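## Task

Give the yellow sign on the cabinet door exactly 3 complete trigger pulls of spray, with almost all of it landing on the sign. A complete pull means squeezing the trigger fully and then letting it go. Aim at the sign's centre from roughly a hand's width away, because spraying from further off makes some of it miss. Wet spots appear as pale drops. Any extra spray on the sign or the door costs points, and one full pull too many is a failure. Afterwards, set the bottle upright again in its starting spot so it stands without help, release it and pull the hand away. Nothing may be pushed or knocked off the table.

## Robot and tools

Robot: a humanoid upper body on a stand just past the table's -x edge, facing +x. Only its right arm and five-finger right hand move. The robot's right side is toward -y.

Scene frame: z = 0 is the table top and +z is up. +x runs across the table away from the robot. The table's near edge is at x = 0.18 m. The pelvis sits 0.01 to 0.14 m above the table. The right shoulder is about 0.28 m above the pelvis, 0.14 m toward -y and 0.06 m toward +x. The hand point can be at most 0.59 m from the shoulder. The body may be slightly turned or tilted.

Hand point: a spot 0.05 m in front of the palm, where index pad and thumb tip meet in a pinch. Its own axes are: +z along the straightened fingers, +y outward from the palm, and +x across the palm toward the little finger. Straight fingers extend 0.06 to 0.07 m past it along +z. A wrist bracket on the little-finger side sticks out 0.03 m beyond the point along +y and 0.11 m across the palm, and it can collide with things.

A row is 14 numbers, each in [-1, 1], for the single right arm:
1. dx, dy, dz, rx, ry, rz: an offset, not a pose. It is measured in the hand point's own axes from the hand point pose in the latest result that reports it. Before any such result in a scene, and for later calls within one reply, it is measured from where the robot stands when the action begins. 1.0 equals 0.6 m of travel or 180 degrees. rx, ry, rz form one rotation vector. All zeros means going back to that reference pose; it is not a pause.
2. Fingers, in the order little, ring, middle, index, thumb_bend, thumb_turn. These are absolute targets: +1 is open or straight, -1 is fully curled. For thumb_turn, +1 puts the thumb beside the palm and -1 puts it in front of the palm, facing the fingers. A pinch is roughly index -0.22, thumb_bend -0.75, thumb_turn -0.57.
3. force_limit: the fingertip load at which a closing motor stops. It maps linearly from about 0 N at -1 to 10 N at +1, or 15 N for the two thumb motors. It does not limit opening.
4. speed: finger speed, from nearly zero at -1 to full at +1. At full speed a whole finger travel takes 0.6 s.

Tools:
- execute_actions {actions, pictures}. An empty actions list just reports the state. One item {rows, steps} runs up to 15 control steps of 1/30 s each, one row per step. If there are fewer rows than steps, the last row repeats. Every row counts from the same reference pose; rows do not add up. One item {steps} with no rows is a wait of up to 300 steps, counted from the previous result. pictures (true/false) chooses whether camera images come back.
- move {target, speed}. target is one row as above. The hand point follows a straight path toward it, lasting 0.5 to 10 s. speed is in m/s, from 0.002 to 0.5, default 0.25; rotation is capped at twice that value in rad/s. The finger and force numbers are sent when the move begins. The path does not slow down for obstacles. The result adds a move: line with the outcome (done, off_target, moving, held, fault), the distance from target, and any limits: paced means the commanded pose was clipped, held means safety checks blocked some steps.
- wait {seconds}: 0 to 10 s with no new command.
- zoom_image {camera, region}: camera is cam_high (504x504) or cam_wrist (616x616, fisheye). region is [x0, y0, x1, y1] in image pixels from the top-left corner, at most 504 by 504.
- show_instructions: shows the reference pages, such as the trigger spray bottle page.
- finished_scene {scene}: ends scene 1 or 2 for good, and its result states the next task.

Motion details: each step, the commanded pose is clipped to within 70 mm and 16 degrees of the measured pose. When both cannot be met, position wins over orientation. When an action ends, the arm continues only to the last clipped pose. So for a distant target, read the reported pose and send the remainder. Finger motors keep running until they reach their target or the force limit, then lock. For a gentle grip, close at speed -0.9 or below. Sending the same numbers again keeps the grip. A motor only starts when its target changes by 0.01 or more. To loosen, send a target more open than hand_measured. For a whole-hand wrap around an object 0.035 to 0.08 m wide, turn the thumb in front of the palm before you arrive.

Result lines: end_effector_position (m) and end_effector_quat_wxyz give the hand point in the scene frame; these are less accurate at long reach. hand_measured, hand_stopped_by (moving, target, force, stalled, fault) and hand_load_n each hold six values in motor order. Load is positive when pushing a finger open, and a load near 0 means the grip is lost. hand_force_limit and hand_speed echo your settings. HELD marks steps that were not sent. pose unreachable means the clearance check changed the command. Hand target shows where the controller is heading. Camera calibration lines list any cameras whose numbers changed.

Things to avoid: knocking or placing anything off the table, dropping the bottle, slamming into things and pressing hard. Contact at high speed, or a target set well past a surface, hits harder. A joint torque at its load limit causes a 10 s arm stop. Limits are 23 N m for the shoulder and elbow joints and wrist roll, and 4.6 N m for wrist pitch and wrist yaw; a held object's weight counts toward these. Gripping for a long time heats the motors. MOTOR HOT appears from 90 °C, and at 120 °C the arm goes limp. Count the trigger pulls exactly, aim from about a hand's width, then stand the bottle upright at its original spot, open the hand and withdraw.

Each tool is called after "Call:" as name(argument=value, ...), one argument or row to a line, values as JSON.

Reference images:

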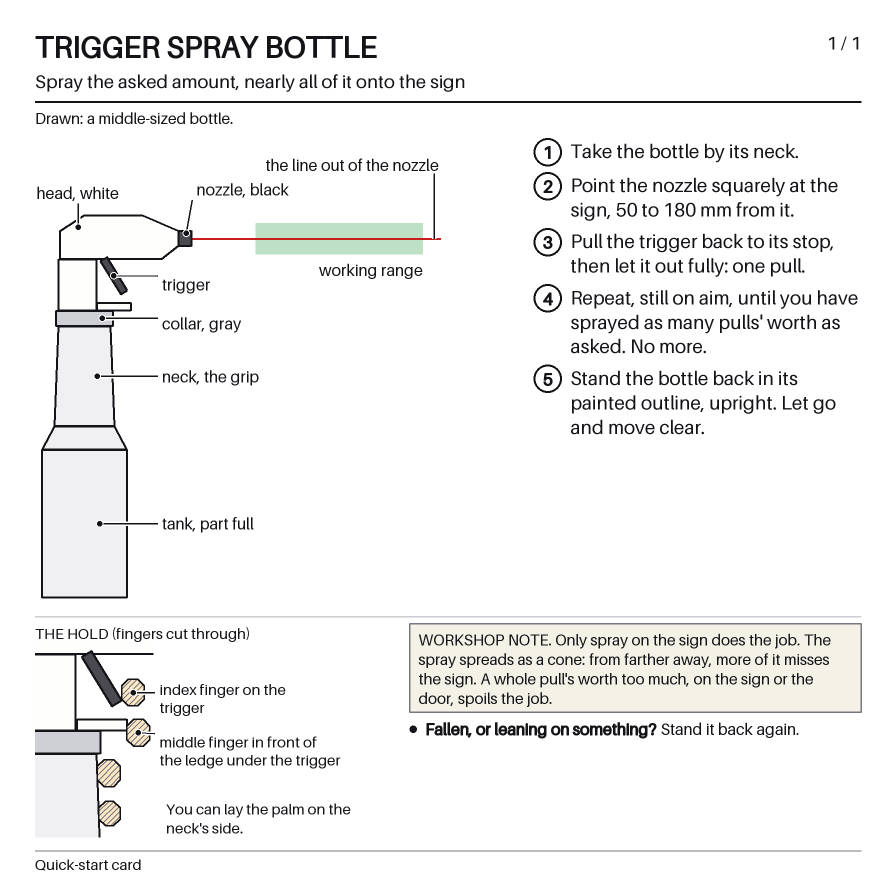

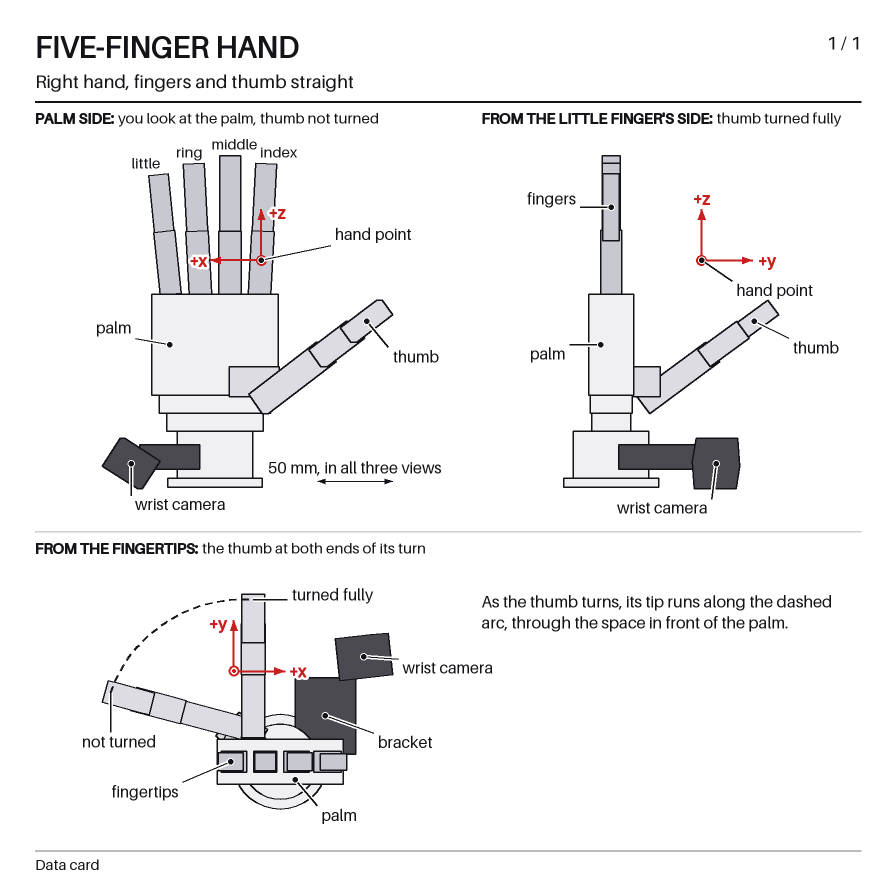

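## Session

Call:
execute_actions(
  actions=[],
)

Scene clock: 0.00 s of 6300.00 s.
end_effector_position=(+0.2207, -0.3894, +0.1548) hand_measured=(+1.000, +1.000, +1.000, +1.000, +1.000, +1.000) hand_load_n=(+0.0, +0.0, +0.0, +0.0, +0.0, +0.0) hand_stopped_by=(target, target, target, target, target, target) hand_force_limit=0.00 hand_speed=-0.80 end_effector_quat_wxyz=(-0.109, +0.835, -0.422, +0.336)
Joint positions: [ 0.394 -1.051 -0.826 -0.079 -0.937 -0.875  0.66 ]
Joint velocities: [-0.006 -0.015  0.011 -0.005  0.     0.     0.   ]
Joint torques (N m, as the arm reports them, + toward a larger angle): no reading
Hand target: +0.221, -0.389, +0.155; -0.109, +0.835, -0.422, +0.336

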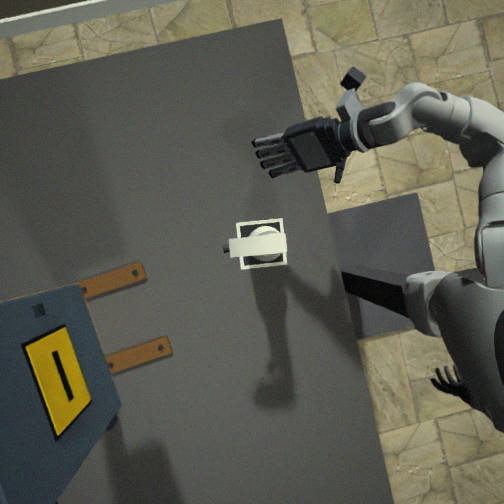

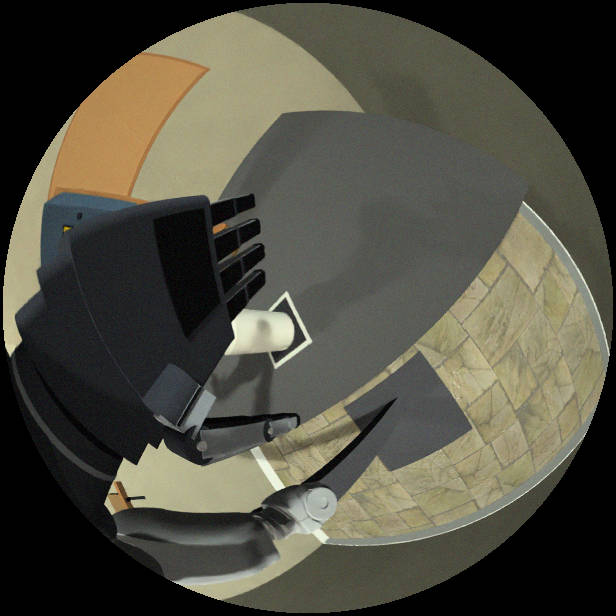

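Call:
zoom_image(
  camera="cam_high",
  region=[190, 180, 330, 320],
)

Call:
zoom_image(
  camera="cam_high",
  region=[0, 250, 200, 450],
)

Region (190, 180, 330, 320) of cam_high's 504x504 image, scaled by 3.600, with more detail than that image has.

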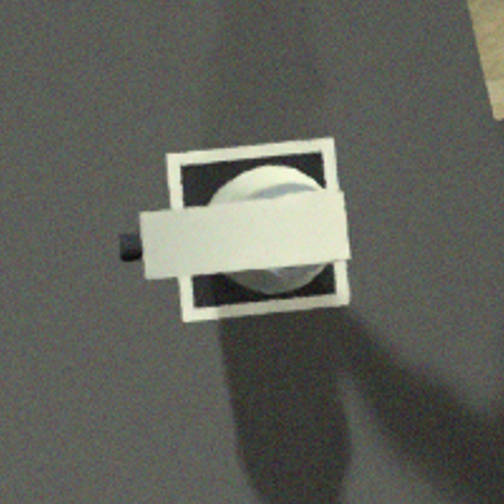

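Region (0, 250, 200, 450) of cam_high's 504x504 image, scaled by 2.520, with more detail than that image has.

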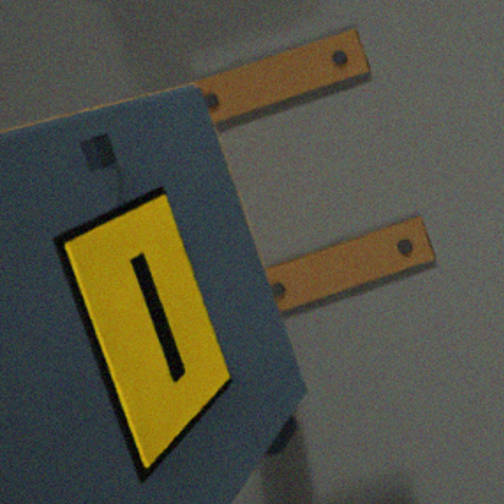

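Call:
move(
  target=[0.0486, -0.2224, -0.032, 0.310, -0.1377, 0.6924, 1, 1, 1, 1, 1, -1, 0, 0.5],
  speed=0.25,
)

Scene clock: 108.60 s of 6300.00 s.
end_effector_position=(+0.3075, -0.3218, +0.2430) hand_measured=(+1.000, +1.000, +1.000, +1.000, +1.000, -1.000) hand_load_n=(+0.0, +0.0, +0.0, +0.0, +0.0, +0.0) hand_stopped_by=(target, target, target, target, target, target) hand_force_limit=0.00 hand_speed=0.50 end_effector_quat_wxyz=(+0.701, +0.039, +0.711, -0.036)
Joint positions: [ 0.233 -0.501 -0.583  0.101  0.687 -0.198  0.559]
Joint velocities: [ 0.008  0.003 -0.011  0.005 -0.006  0.006 -0.001]
Joint torques (N m, as the arm reports them, + toward a larger angle): [ 0.26 -2.28 -2.66 -0.78  0.88 -0.6  -0.12]
Hand target: +0.307, -0.322, +0.243; +0.701, +0.042, +0.711, -0.036
Off the commanded pose: 0.007 m, 2 deg.
After step 90, 100.40 s passed at rest.
move: off_target
camera_calibration (this result's frames):
cam_wrist: T_world_to_cam=[[0.263376, 0.964499, 0.0193815, 0.223732], [-0.495172, 0.11792, 0.860755, -0.0172737], [0.827911, -0.2363, 0.50865, -0.335544], [0, 0, 0, 1]] pos_world=[0.210322, -0.293041, 0.181207]

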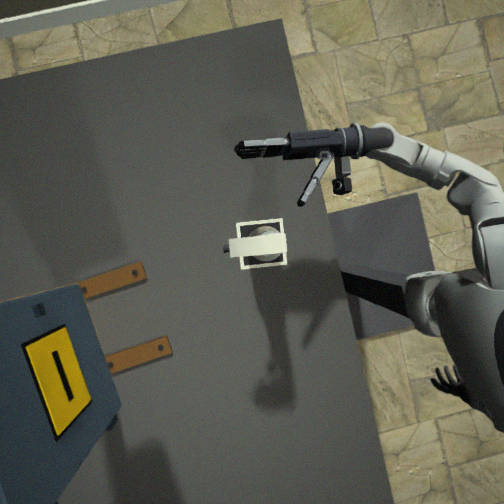

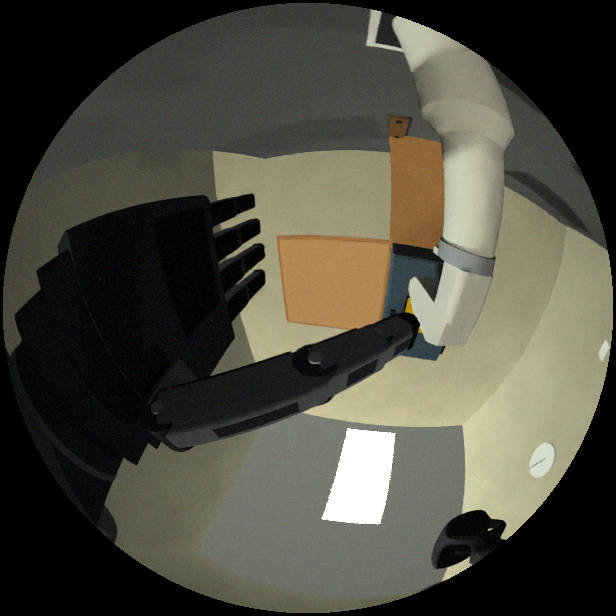

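Call:
move(
  target=[0.012, 0.15, 0, 0, 0, 0, 1, 1, 1, 1, 1, -1, 0, 0.5],
  speed=0.12,
)

Scene clock: 130.73 s of 6300.00 s.
end_effector_position=(+0.3183, -0.2308, +0.2377) hand_measured=(+1.000, +1.000, +1.000, +1.000, +1.000, -1.000) hand_load_n=(+0.0, +0.0, +0.0, +0.0, +0.0, +0.0) hand_stopped_by=(target, target, target, target, target, target) hand_force_limit=0.00 hand_speed=0.50 end_effector_quat_wxyz=(+0.704, +0.038, +0.708, -0.034)
Joint positions: [ 0.321 -0.273 -0.344 -0.283  0.45  -0.161  0.256]
Joint velocities: [ 0.014  0.     0.002  0.     0.008  0.    -0.008]
Joint torques (N m, as the arm reports them, + toward a larger angle): [ 0.23 -1.22 -1.74 -0.99  0.6  -0.66 -0.11]
Hand target: +0.318, -0.230, +0.237; +0.703, +0.037, +0.710, -0.035
Off the commanded pose: 0.003 m, 1 deg.
After step 90, 18.03 s passed at rest.
move: done
camera_calibration (this result's frames):
cam_wrist: T_world_to_cam=[[0.259586, 0.965426, 0.0238396, 0.133622], [-0.503874, 0.114341, 0.856176, -0.0150763], [0.823848, -0.234264, 0.516134, -0.320264], [0, 0, 0, 1]] pos_world=[0.221566, -0.202304, 0.175022]

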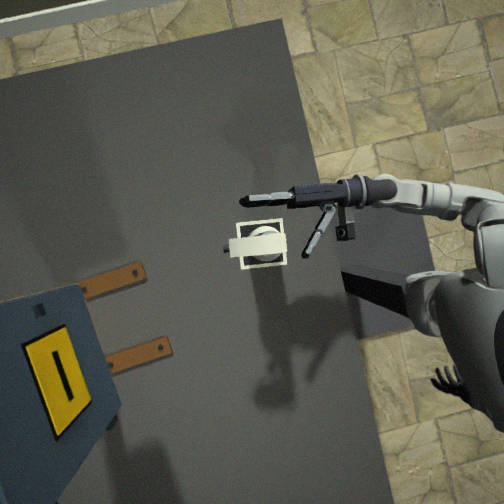

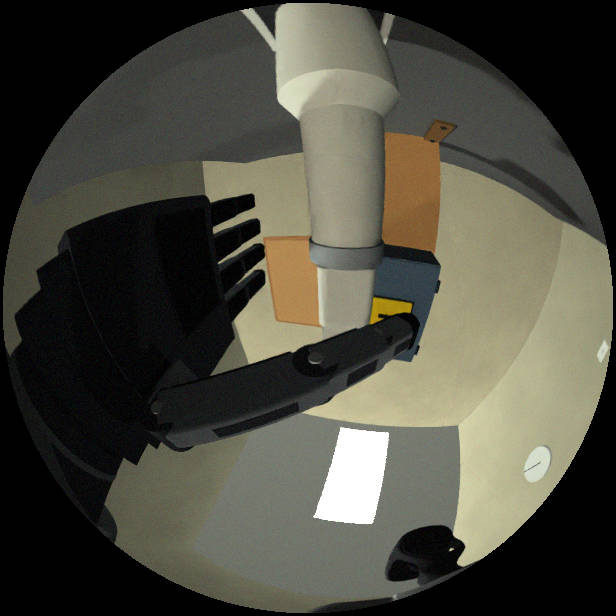

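Call:
move(
  target=[0.015, 0.057, 0, 0, 0, 0, 1, 1, 1, 1, 1, -1, 0, 0.5],
  speed=0.08,
)

Call:
move(
  target=[0, 0.015, 0.09, 0, 0, 0, 1, 1, 1, 1, 1, -1, 0, 0.5],
  speed=0.06,
)

Scene clock: 147.37 s of 6300.00 s.
end_effector_position=(+0.3224, -0.1968, +0.2292) hand_measured=(+1.000, +1.000, +1.000, +1.000, +1.000, -1.000) hand_load_n=(+0.0, +0.0, +0.0, +0.0, +0.0, +0.0) hand_stopped_by=(target, target, target, target, target, target) hand_force_limit=0.00 hand_speed=0.50 end_effector_quat_wxyz=(+0.704, +0.039, +0.708, -0.032)
Joint positions: [ 0.321 -0.177 -0.23  -0.322  0.317 -0.18   0.178]
Joint velocities: [-0.003 -0.008  0.014  0.005 -0.011 -0.001 -0.003]
Joint torques (N m, as the arm reports them, + toward a larger angle): [ 0.06 -0.67 -1.41 -1.07  0.6  -0.82 -0.14]
Hand target: +0.322, -0.196, +0.230; +0.705, +0.038, +0.707, -0.034
Off the commanded pose: 0.001 m, 0 deg.
After step 90, 12.87 s passed at rest.
move: done
camera_calibration (this result's frames):
cam_wrist: T_world_to_cam=[[0.257564, 0.965897, 0.0265127, 0.10001], [-0.504752, 0.111098, 0.856086, -0.00995063], [0.823945, -0.233879, 0.516154, -0.311258], [0, 0, 0, 1]] pos_world=[0.225678, -0.168291, 0.166524]

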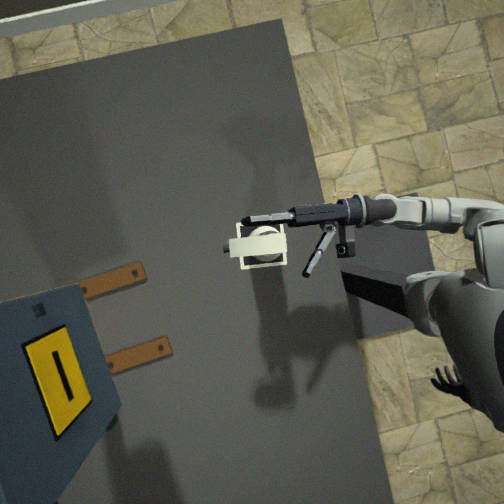

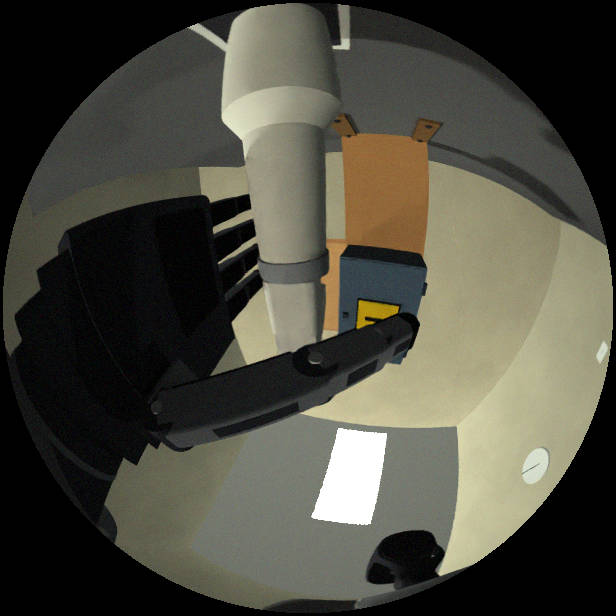

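Scene clock: 148.60 s of 6300.00 s.
end_effector_position=(+0.3764, -0.1977, +0.2324) hand_measured=(+1.000, +1.000, +1.000, +1.000, +1.000, -1.000) hand_load_n=(+0.0, +0.0, +0.0, +0.0, +0.0, +0.0) hand_stopped_by=(target, target, target, target, target, target) hand_force_limit=0.00 hand_speed=0.50 end_effector_quat_wxyz=(+0.707, +0.039, +0.706, -0.038)
Joint positions: [ 0.065 -0.217 -0.224 -0.211  0.277 -0.055  0.106]
Joint velocities: [-0.002  0.012  0.005 -0.002  0.009  0.     0.   ]
Joint torques (N m, as the arm reports them, + toward a larger angle): [-1.6  -1.09 -1.15 -0.83  0.34 -0.67 -0.02]
Hand target: +0.377, -0.197, +0.231; +0.705, +0.036, +0.707, -0.038
Off the commanded pose: 0.006 m, 1 deg.
move: off_target
camera_calibration (this result's frames):
cam_wrist: T_world_to_cam=[[0.265377, 0.963947, 0.019507, 0.0851743], [-0.509143, 0.122929, 0.851858, 0.0196248], [0.818748, -0.235995, 0.52341, -0.357809], [0, 0, 0, 1]] pos_world=[0.280344, -0.168957, 0.168902]

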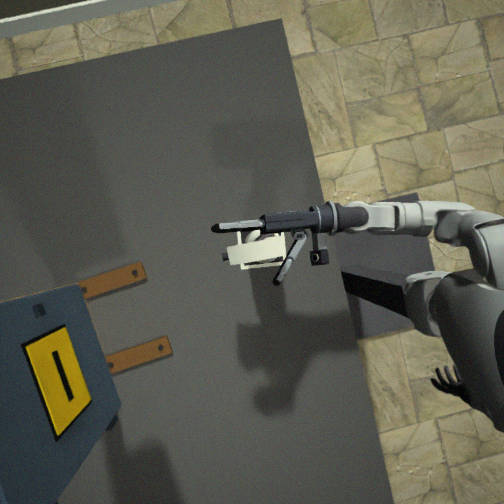

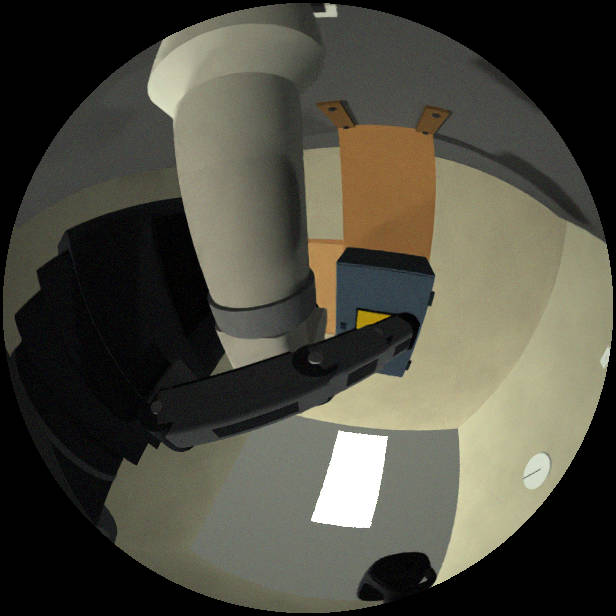

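Call:
execute_actions(
  actions=[
    {"rows": [[0, 0, 0, 0, 0, 0, -1, -1, -1, 1, -1, -1, 0.3, -0.3]], "steps": 15},
  ],
  pictures=false,
)

Call:
wait(
  seconds=1.5,
)

Scene clock: 153.23 s of 6300.00 s.
end_effector_position=(+0.3765, -0.1979, +0.2324) hand_measured=(+0.538, +0.538, +0.538, +1.000, +0.708, -1.000) hand_load_n=(+0.0, +0.0, +0.0, +0.0, +0.0, +0.0) hand_stopped_by=(moving, moving, moving, target, moving, target) hand_force_limit=0.30 hand_speed=-0.30 end_effector_quat_wxyz=(+0.707, +0.039, +0.705, -0.039)
Joint positions: [ 0.065 -0.217 -0.224 -0.211  0.277 -0.055  0.105]
Joint velocities: [ 0.015  0.008 -0.018  0.     0.008  0.     0.   ]
Joint torques (N m, as the arm reports them, + toward a larger angle): [-1.56 -1.05 -1.43 -0.87  0.67 -0.77  0.03]
Hand target: +0.376, -0.198, +0.232; +0.707, +0.039, +0.706, -0.038
Off the commanded pose: 0.000 m, 0 deg.
Steps of this call (steps 1 to 90: nothing new was sent; then 1.13 s passed at rest; steps 91 to 105: all 15 steps of this action). Readings (end_effector_position | what the end effector reports):
91: (+0.3764, -0.1977, +0.2324) | hand_measured=(+1.000, +1.000, +1.000, +1.000, +1.000, -1.000) hand_load_n=(+0.0, +0.0, +0.0, +0.0, +0.0, +0.0) hand_stopped_by=(moving, moving, moving, target, moving, target) hand_force_limit=0.30 hand_speed=-0.30
92: (+0.3764, -0.1977, +0.2324) | hand_measured=(+1.000, +1.000, +1.000, +1.000, +1.000, -1.000) hand_load_n=(+0.0, +0.0, +0.0, +0.0, +0.0, +0.0) hand_stopped_by=(moving, moving, moving, target, moving, target) hand_force_limit=0.30 hand_speed=-0.30
94: (+0.3765, -0.1977, +0.2324) | hand_measured=(+0.966, +0.966, +0.966, +1.000, +0.978, -1.000) hand_load_n=(+0.0, +0.0, +0.0, +0.0, +0.0, +0.0) hand_stopped_by=(moving, moving, moving, target, moving, target) hand_force_limit=0.30 hand_speed=-0.30
98: (+0.3765, -0.1978, +0.2324) | hand_measured=(+0.810, +0.810, +0.810, +1.000, +0.880, -1.000) hand_load_n=(+0.0, +0.0, +0.0, +0.0, +0.0, +0.0) hand_stopped_by=(moving, moving, moving, target, moving, target) hand_force_limit=0.30 hand_speed=-0.30
105: the state above

Scene clock: 154.73 s of 6300.00 s.
end_effector_position=(+0.3765, -0.1981, +0.2325) hand_measured=(-0.628, -0.626, -0.236, +1.000, +0.138, -1.000) hand_load_n=(+1.0, +6.5, +9.0, +0.0, +11.0, +8.0) hand_stopped_by=(force, force, force, target, force, target) hand_force_limit=0.30 hand_speed=-0.30 end_effector_quat_wxyz=(+0.707, +0.038, +0.705, -0.039)
Joint positions: [ 0.065 -0.218 -0.225 -0.21   0.277 -0.055  0.105]
Joint velocities: [ 0.002 -0.002 -0.003 -0.003  0.     0.     0.   ]
Joint torques (N m, as the arm reports them, + toward a larger angle): [-1.46 -0.95 -1.36 -1.02  0.72 -0.75  0.03]
Hand target: +0.376, -0.198, +0.232; +0.707, +0.039, +0.706, -0.038
Off the commanded pose: 0.000 m, 0 deg.
Steps of this call (steps 1 to 45: nothing new was sent). Readings (end_effector_position | what the end effector reports):
1: (+0.3765, -0.1979, +0.2324) | hand_measured=(+0.498, +0.498, +0.498, +1.000, +0.684, -1.000) hand_load_n=(+0.0, +0.0, +0.0, +0.0, +0.0, +0.0) hand_stopped_by=(moving, moving, moving, target, moving, target) hand_force_limit=0.30 hand_speed=-0.30
2: (+0.3765, -0.1979, +0.2324) | hand_measured=(+0.460, +0.460, +0.460, +1.000, +0.658, -1.000) hand_load_n=(+0.0, +0.0, +0.0, +0.0, +0.0, +0.0) hand_stopped_by=(moving, moving, moving, target, moving, target) hand_force_limit=0.30 hand_speed=-0.30
4: (+0.3765, -0.1979, +0.2324) | hand_measured=(+0.382, +0.382, +0.382, +1.000, +0.610, -1.000) hand_load_n=(+0.0, +0.0, +0.0, +0.0, +0.0, +0.0) hand_stopped_by=(moving, moving, moving, target, moving, target) hand_force_limit=0.30 hand_speed=-0.30
8: (+0.3765, -0.1979, +0.2324) | hand_measured=(+0.226, +0.226, +0.226, +1.000, +0.512, -1.000) hand_load_n=(+0.0, +0.0, +0.0, +0.0, +0.0, +0.0) hand_stopped_by=(moving, moving, moving, target, moving, target) hand_force_limit=0.30 hand_speed=-0.30
45: the state above
camera_calibration (this result's frames):
cam_wrist: T_world_to_cam=[[0.266445, 0.963674, 0.0184021, 0.0853871], [-0.509219, 0.124532, 0.851579, 0.0200197], [0.818354, -0.23627, 0.523902, -0.35802], [0, 0, 0, 1]] pos_world=[0.28043, -0.169368, 0.168948]

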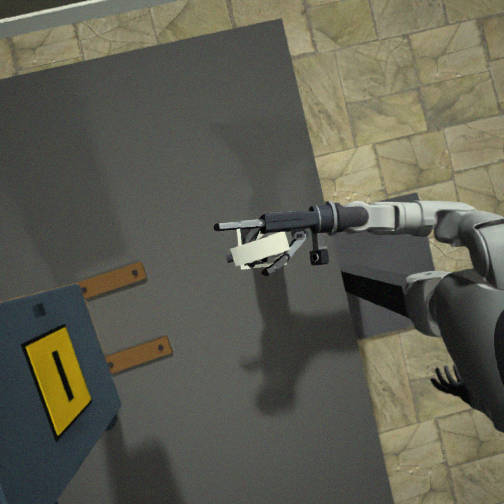

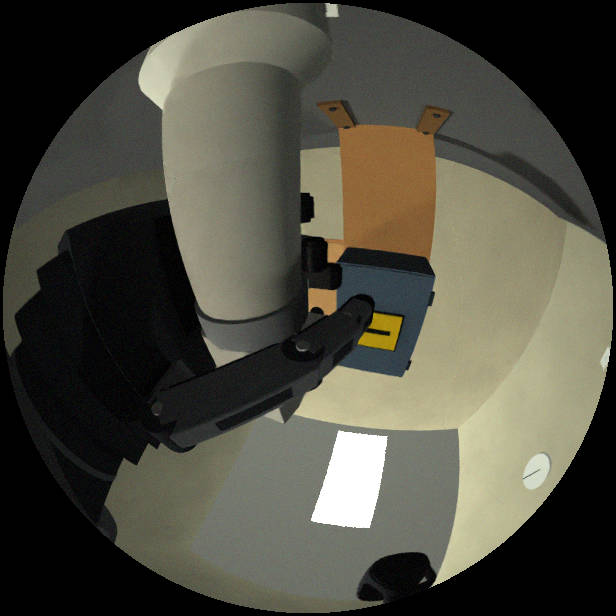

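Call:
zoom_image(
  camera="cam_high",
  region=[190, 180, 350, 340],
)

Region (190, 180, 350, 340) of cam_high's 504x504 image, scaled by 3.150, with more detail than that image has.

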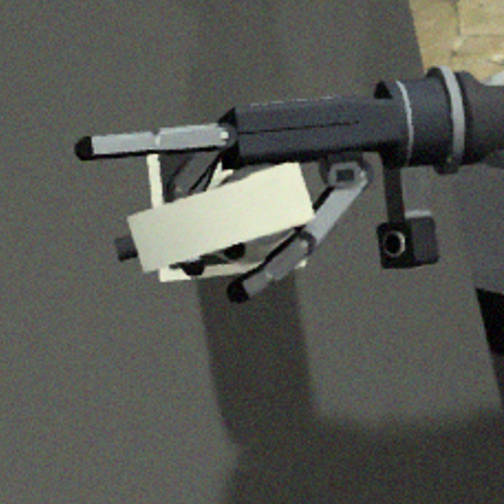

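Call:
move(
  target=[-0.05, 0, 0, 0, 0, 0, -1, -1, -1, 1, -1, -1, 0.3, -0.3],
  speed=0.08,
)

Call:
move(
  target=[0.0342, 0.2557, 0.3215, 0, 0.0833, 0, -1, -1, -1, 1, -1, -1, 0.3, -0.3],
  speed=0.12,
)

Scene clock: 195.77 s of 6300.00 s.
end_effector_position=(+0.3760, -0.1973, +0.2618) hand_measured=(-0.628, -0.626, -0.236, +1.000, +0.138, -1.000) hand_load_n=(+1.5, +6.5, +9.0, +0.0, +11.0, +8.0) hand_stopped_by=(force, force, force, target, force, target) hand_force_limit=0.30 hand_speed=-0.30 end_effector_quat_wxyz=(+0.707, +0.037, +0.706, -0.040)
Joint positions: [ 0.079 -0.254 -0.254 -0.413  0.322  0.138  0.065]
Joint velocities: [ 0.     0.008 -0.005 -0.011 -0.008  0.007  0.   ]
Joint torques (N m, as the arm reports them, + toward a larger angle): [-2.1  -1.1  -1.95 -1.68  0.84 -1.03 -0.04]
Hand target: +0.376, -0.198, +0.262; +0.706, +0.039, +0.706, -0.040
Off the commanded pose: 0.001 m, 0 deg.
After step 90, 37.27 s passed at rest.
move: done
camera_calibration (this result's frames):
cam_wrist: T_world_to_cam=[[0.264924, 0.964144, 0.0155461, 0.0856337], [-0.508855, 0.12609, 0.851568, -0.0050548], [0.819074, -0.233512, 0.524014, -0.372527], [0, 0, 0, 1]] pos_world=[0.279869, -0.168915, 0.198183]

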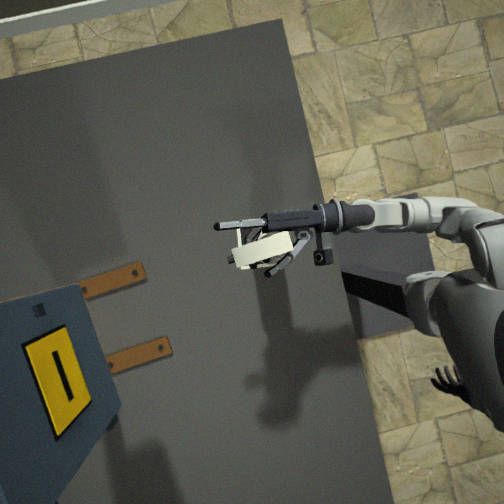

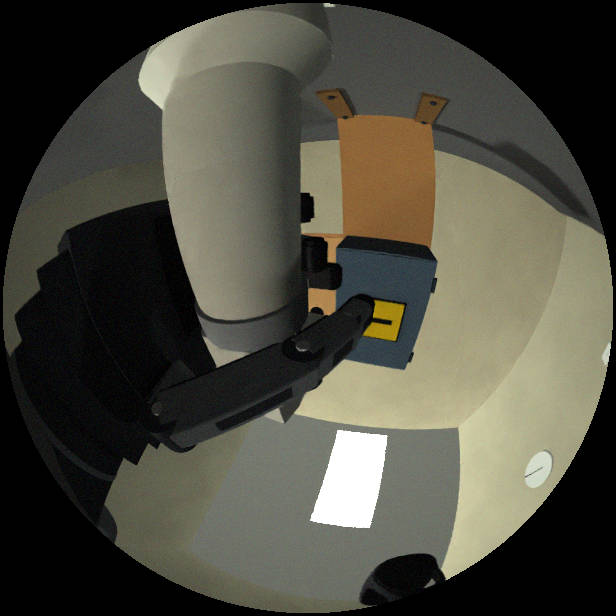

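Scene clock: 198.43 s of 6300.00 s.
end_effector_position=(+0.5877, -0.0901, +0.2527) hand_measured=(-0.628, -0.626, -0.236, +1.000, +0.138, -1.000) hand_load_n=(+1.5, +6.5, +9.0, +0.0, +11.0, +7.5) hand_stopped_by=(force, force, force, target, force, target) hand_force_limit=0.30 hand_speed=-0.30 end_effector_quat_wxyz=(+0.615, +0.049, +0.785, -0.058)
Joint positions: [-1.113 -0.111 -0.054  0.787  0.157  0.282 -0.297]
Joint velocities: [ 0.005 -0.017 -0.002 -0.003  0.009 -0.002  0.   ]
Joint torques (N m, as the arm reports them, + toward a larger angle): [-9.12 -1.   -0.77 -1.44  0.44 -1.09  0.13]
Hand target: +0.588, -0.091, +0.254; +0.616, +0.048, +0.784, -0.058
Off the commanded pose: 0.027 m, 3 deg.
move: off_target
camera_calibration (this result's frames):
cam_wrist: T_world_to_cam=[[0.303418, 0.951533, -0.0502238, -0.0808822], [-0.284319, 0.140717, 0.948347, -0.0582419], [0.90945, -0.273466, 0.313235, -0.519596], [0, 0, 0, 1]] pos_world=[0.480529, -0.0569341, 0.213927]

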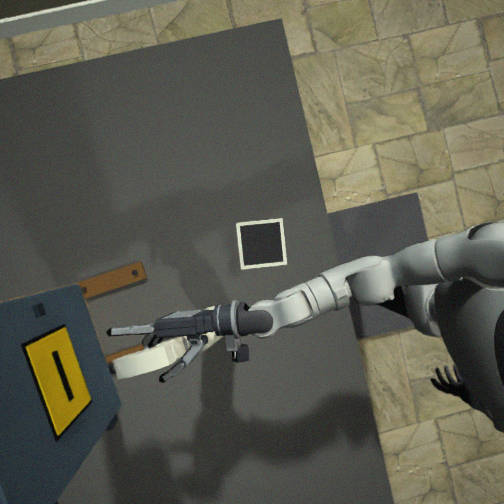

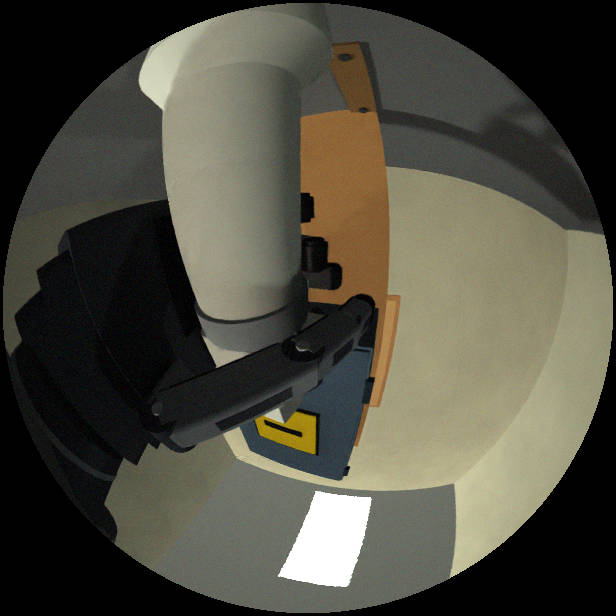

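Call:
move(
  target=[0.0429, -0.0672, -0.2182, 0, 0, 0, -1, -1, -1, 1, -1, -1, 0.3, -0.3],
  speed=0.1,
)

Scene clock: 232.87 s of 6300.00 s.
end_effector_position=(+0.4481, -0.1003, +0.2540) hand_measured=(-0.628, -0.626, -0.236, +1.000, +0.138, -1.000) hand_load_n=(+1.5, +6.5, +9.0, +0.0, +11.0, +7.5) hand_stopped_by=(force, force, force, target, force, target) hand_force_limit=0.30 hand_speed=-0.30 end_effector_quat_wxyz=(+0.612, +0.042, +0.788, -0.050)
Joint positions: [-0.387 -0.093  0.047 -0.509  0.187  0.868 -0.36 ]
Joint velocities: [ 0.008 -0.009 -0.003  0.008  0.009  0.     0.   ]
Joint torques (N m, as the arm reports them, + toward a larger angle): [-4.7   0.17 -0.56 -1.46  0.54 -0.93  0.03]
Hand target: +0.448, -0.098, +0.254; +0.612, +0.041, +0.788, -0.047
Off the commanded pose: 0.012 m, 1 deg.
After step 90, 29.67 s passed at rest.
move: off_target
camera_calibration (this result's frames):
cam_wrist: T_world_to_cam=[[0.28262, 0.958034, -0.0479234, -0.0193265], [-0.278972, 0.129892, 0.951474, -0.102022], [0.917769, -0.255536, 0.303975, -0.395379], [0, 0, 0, 1]] pos_world=[0.339868, -0.0692663, 0.216331]

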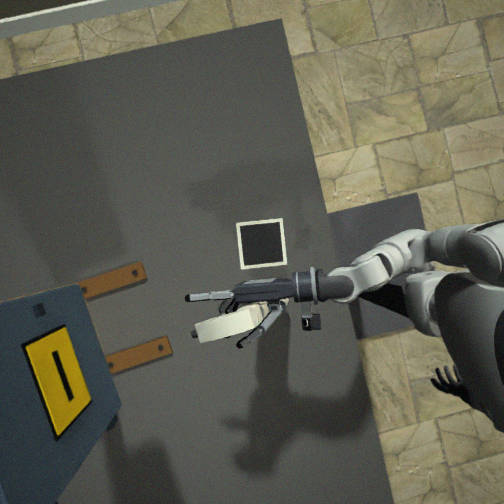

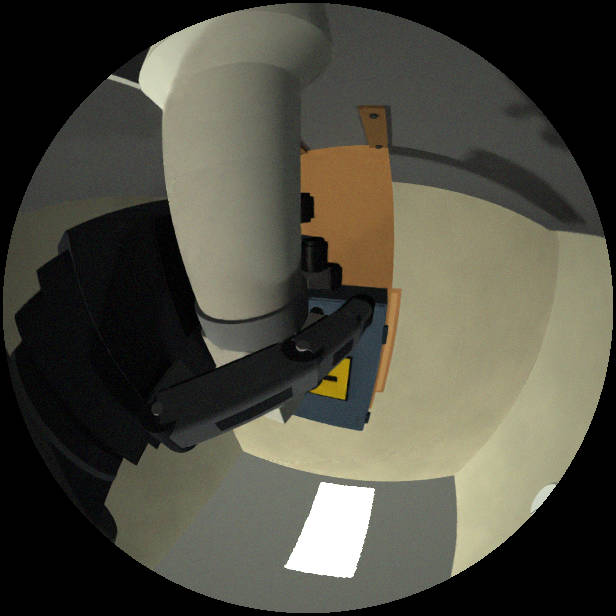

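Call:
move(
  target=[-0.2633, -0.0332, -0.0427, -0.014, -0.079, 0, -1, -1, -1, 1, -1, -1, 0.3, -0.3],
  speed=0.12,
)

Scene clock: 243.77 s of 6300.00 s.
end_effector_position=(+0.4589, -0.1277, +0.4157) hand_measured=(-0.628, -0.626, -0.236, +1.000, +0.138, -1.000) hand_load_n=(+1.5, +6.5, +9.0, +0.0, +11.0, +7.5) hand_stopped_by=(force, force, force, target, force, target) hand_force_limit=0.30 hand_speed=-0.30 end_effector_quat_wxyz=(+0.707, +0.030, +0.705, -0.048)
Joint positions: [-0.851 -0.243 -0.237 -0.708  0.312  1.31  -0.277]
Joint velocities: [-0.012 -0.005  0.     0.008  0.006  0.     0.002]
Joint torques (N m, as the arm reports them, + toward a larger angle): [-5.97 -0.96 -1.   -0.41  0.72 -1.02  0.11]
Hand target: +0.459, -0.128, +0.414; +0.706, +0.029, +0.706, -0.046
Off the commanded pose: 0.010 m, 2 deg.
After step 90, 6.10 s passed at rest.
move: off_target
camera_calibration (this result's frames):
cam_wrist: T_world_to_cam=[[0.266563, 0.9638, -0.00587133, 0.00228079], [-0.509829, 0.14617, 0.847767, -0.0981083], [0.817936, -0.22299, 0.530336, -0.505569], [0, 0, 0, 1]] pos_world=[0.362896, -0.100594, 0.351308]

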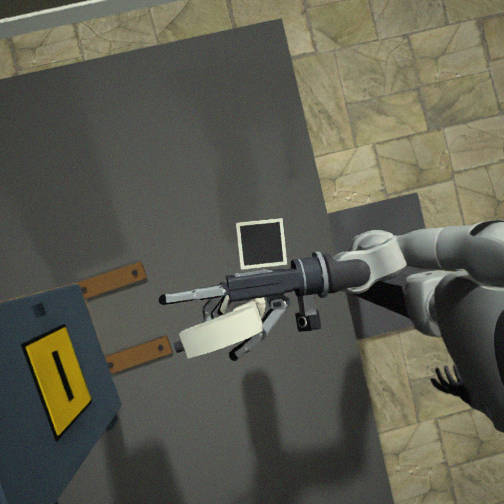

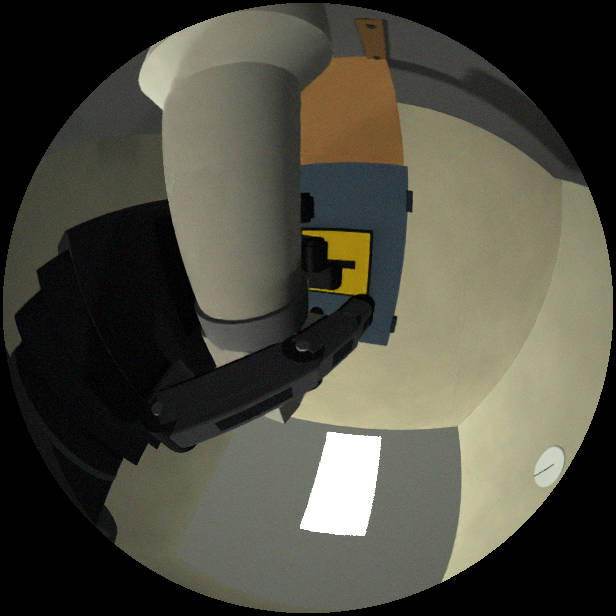

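Call:
move(
  target=[0, 0, 0.066, 0, 0, 0, -1, -1, -1, 1, -1, -1, 0.3, -0.3],
  speed=0.08,
)

Scene clock: 258.73 s of 6300.00 s.
end_effector_position=(+0.4980, -0.1333, +0.4158) hand_measured=(-0.628, -0.626, -0.236, +1.000, +0.138, -1.000) hand_load_n=(+1.5, +6.5, +9.0, +0.0, +11.0, +7.5) hand_stopped_by=(force, force, force, target, force, target) hand_force_limit=0.30 hand_speed=-0.30 end_effector_quat_wxyz=(+0.707, +0.032, +0.705, -0.049)
Joint positions: [-0.933 -0.289 -0.202 -0.413  0.279  1.102 -0.24 ]
Joint velocities: [ 0.005  0.     0.     0.    -0.011 -0.003  0.   ]
Joint torques (N m, as the arm reports them, + toward a larger angle): [-7.16 -1.21 -0.99 -0.6   0.42 -1.17  0.06]
Hand target: +0.498, -0.133, +0.416; +0.707, +0.030, +0.705, -0.050
Off the commanded pose: 0.001 m, 0 deg.
After step 90, 11.13 s passed at rest.
move: done
camera_calibration (this result's frames):
cam_wrist: T_world_to_cam=[[0.269948, 0.962866, -0.00412274, -0.00527753], [-0.507529, 0.145926, 0.849188, -0.0792226], [0.818256, -0.227144, 0.528075, -0.538689], [0, 0, 0, 1]] pos_world=[0.402002, -0.105718, 0.351721]

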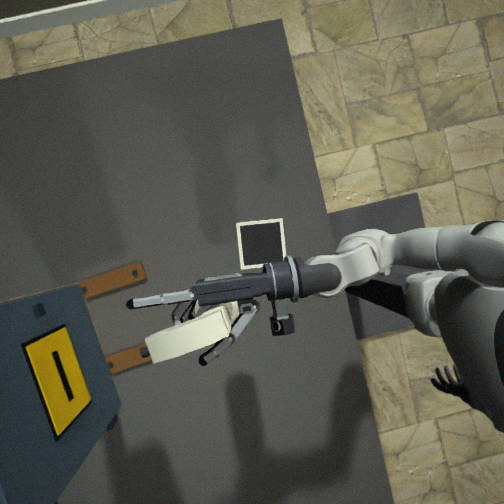

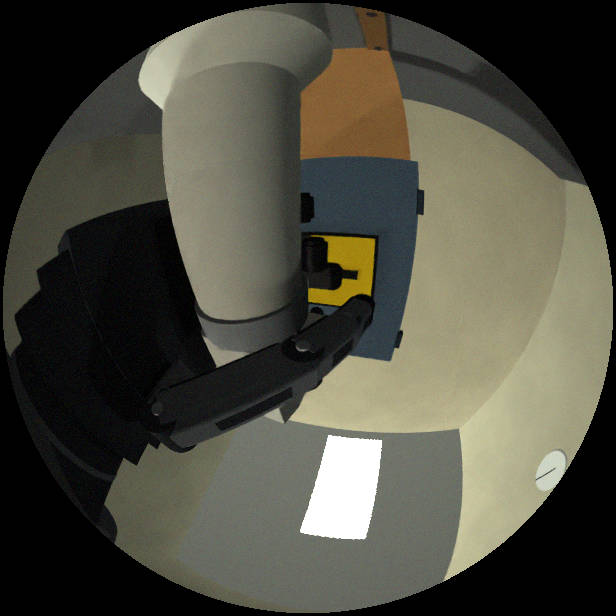

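Now pull the trigger with the index finger.

Call:
execute_actions(
  actions=[
    {"rows": [[0, 0, 0, 0, 0, 0, -1, -1, -1, -1, -1, -1, 1.0, -0.2]], "steps": 15},
  ],
  pictures=false,
)

Call:
wait(
  seconds=1.5,
)

Scene clock: 263.50 s of 6300.00 s.
end_effector_position=(+0.4980, -0.1333, +0.4159) hand_measured=(-0.628, -0.626, -0.236, +0.472, +0.138, -1.000) hand_load_n=(+1.5, +6.5, +9.0, +0.0, +11.0, +7.5) hand_stopped_by=(force, force, force, moving, force, target) hand_force_limit=1.00 hand_speed=-0.20 end_effector_quat_wxyz=(+0.707, +0.032, +0.705, -0.049)
Joint positions: [-0.933 -0.289 -0.202 -0.412  0.279  1.102 -0.24 ]
Joint velocities: [-0.009  0.009  0.006  0.     0.005  0.     0.   ]
Joint torques (N m, as the arm reports them, + toward a larger angle): [-6.98 -1.13 -1.19 -0.68  0.56 -1.1   0.  ]
Hand target: +0.498, -0.133, +0.416; +0.707, +0.032, +0.705, -0.049
Off the commanded pose: 0.000 m, 0 deg.
Steps of this call (steps 1 to 90: nothing new was sent; then 1.27 s passed at rest; steps 91 to 105: all 15 steps of this action). Readings (end_effector_position | what the end effector reports):
91: (+0.4980, -0.1333, +0.4159) | hand_measured=(-0.628, -0.626, -0.236, +1.000, +0.138, -1.000) hand_load_n=(+1.5, +6.5, +9.0, +0.0, +11.0, +7.5) hand_stopped_by=(force, force, force, moving, force, target) hand_force_limit=1.00 hand_speed=-0.20
92: (+0.4980, -0.1333, +0.4159) | hand_measured=(-0.628, -0.626, -0.236, +1.000, +0.138, -1.000) hand_load_n=(+1.5, +6.5, +9.0, +0.0, +11.0, +7.5) hand_stopped_by=(force, force, force, moving, force, target) hand_force_limit=1.00 hand_speed=-0.20
94: (+0.4980, -0.1333, +0.4159) | hand_measured=(-0.628, -0.626, -0.236, +0.960, +0.138, -1.000) hand_load_n=(+1.5, +6.5, +9.0, +0.0, +11.0, +7.5) hand_stopped_by=(force, force, force, moving, force, target) hand_force_limit=1.00 hand_speed=-0.20
98: (+0.4980, -0.1333, +0.4159) | hand_measured=(-0.628, -0.626, -0.236, +0.782, +0.138, -1.000) hand_load_n=(+1.5, +6.5, +9.0, +0.0, +11.0, +7.5) hand_stopped_by=(force, force, force, moving, force, target) hand_force_limit=1.00 hand_speed=-0.20
105: the state above

Scene clock: 265.00 s of 6300.00 s.
end_effector_position=(+0.4980, -0.1333, +0.4159) hand_measured=(-0.628, -0.626, -0.236, -0.656, +0.138, -1.000) hand_load_n=(+3.5, +7.0, +7.5, +11.0, +11.5, +6.5) hand_stopped_by=(force, force, force, force, force, target) hand_force_limit=1.00 hand_speed=-0.20 end_effector_quat_wxyz=(+0.707, +0.032, +0.705, -0.049)
Joint positions: [-0.933 -0.289 -0.202 -0.412  0.279  1.102 -0.24 ]
Joint velocities: [-0.012  0.003  0.003 -0.006  0.006  0.     0.   ]
Joint torques (N m, as the arm reports them, + toward a larger angle): [-7.01 -1.2  -1.1  -0.68  0.56 -1.09 -0.01]
Hand target: +0.498, -0.133, +0.416; +0.707, +0.032, +0.705, -0.049
Off the commanded pose: 0.000 m, 0 deg.
Steps of this call (steps 1 to 45: nothing new was sent). Readings (end_effector_position | what the end effector reports):
1: (+0.4980, -0.1333, +0.4159) | hand_measured=(-0.628, -0.626, -0.236, +0.426, +0.138, -1.000) hand_load_n=(+1.5, +6.5, +9.0, +0.0, +11.0, +7.5) hand_stopped_by=(force, force, force, moving, force, target) hand_force_limit=1.00 hand_speed=-0.20
2: (+0.4980, -0.1333, +0.4159) | hand_measured=(-0.628, -0.626, -0.236, +0.382, +0.138, -1.000) hand_load_n=(+1.5, +6.5, +9.0, +0.0, +11.0, +7.5) hand_stopped_by=(force, force, force, moving, force, target) hand_force_limit=1.00 hand_speed=-0.20
4: (+0.4980, -0.1333, +0.4159) | hand_measured=(-0.628, -0.626, -0.236, +0.294, +0.138, -1.000) hand_load_n=(+1.5, +6.5, +9.0, +0.0, +11.0, +7.5) hand_stopped_by=(force, force, force, moving, force, target) hand_force_limit=1.00 hand_speed=-0.20
8: (+0.4980, -0.1333, +0.4159) | hand_measured=(-0.628, -0.626, -0.236, +0.116, +0.138, -1.000) hand_load_n=(+1.5, +6.5, +9.0, +0.0, +11.0, +7.5) hand_stopped_by=(force, force, force, moving, force, target) hand_force_limit=1.00 hand_speed=-0.20
45: the state above
camera_calibration (this result's frames):
cam_wrist: T_world_to_cam=[[0.269951, 0.962865, -0.00422278, -0.00524019], [-0.50764, 0.146047, 0.849101, -0.079135], [0.818186, -0.227072, 0.528214, -0.538721], [0, 0, 0, 1]] pos_world=[0.402017, -0.105726, 0.351731]

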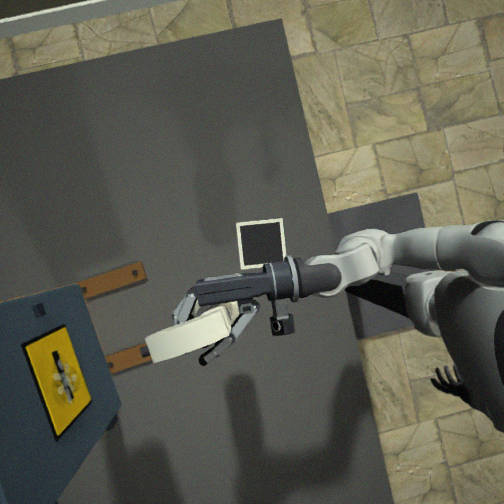

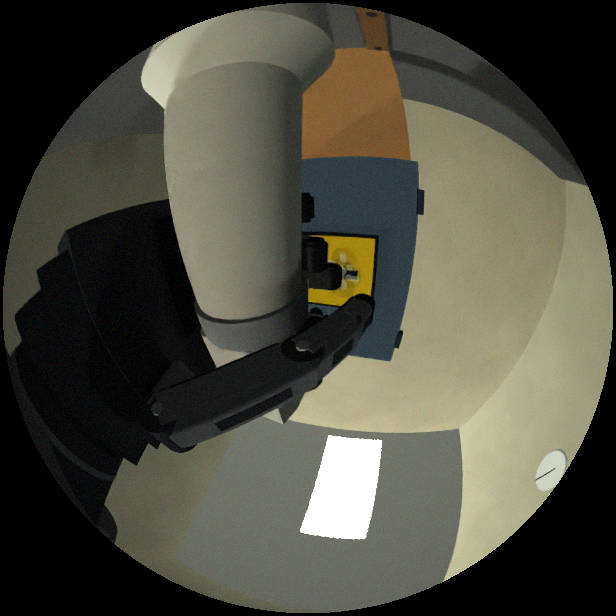

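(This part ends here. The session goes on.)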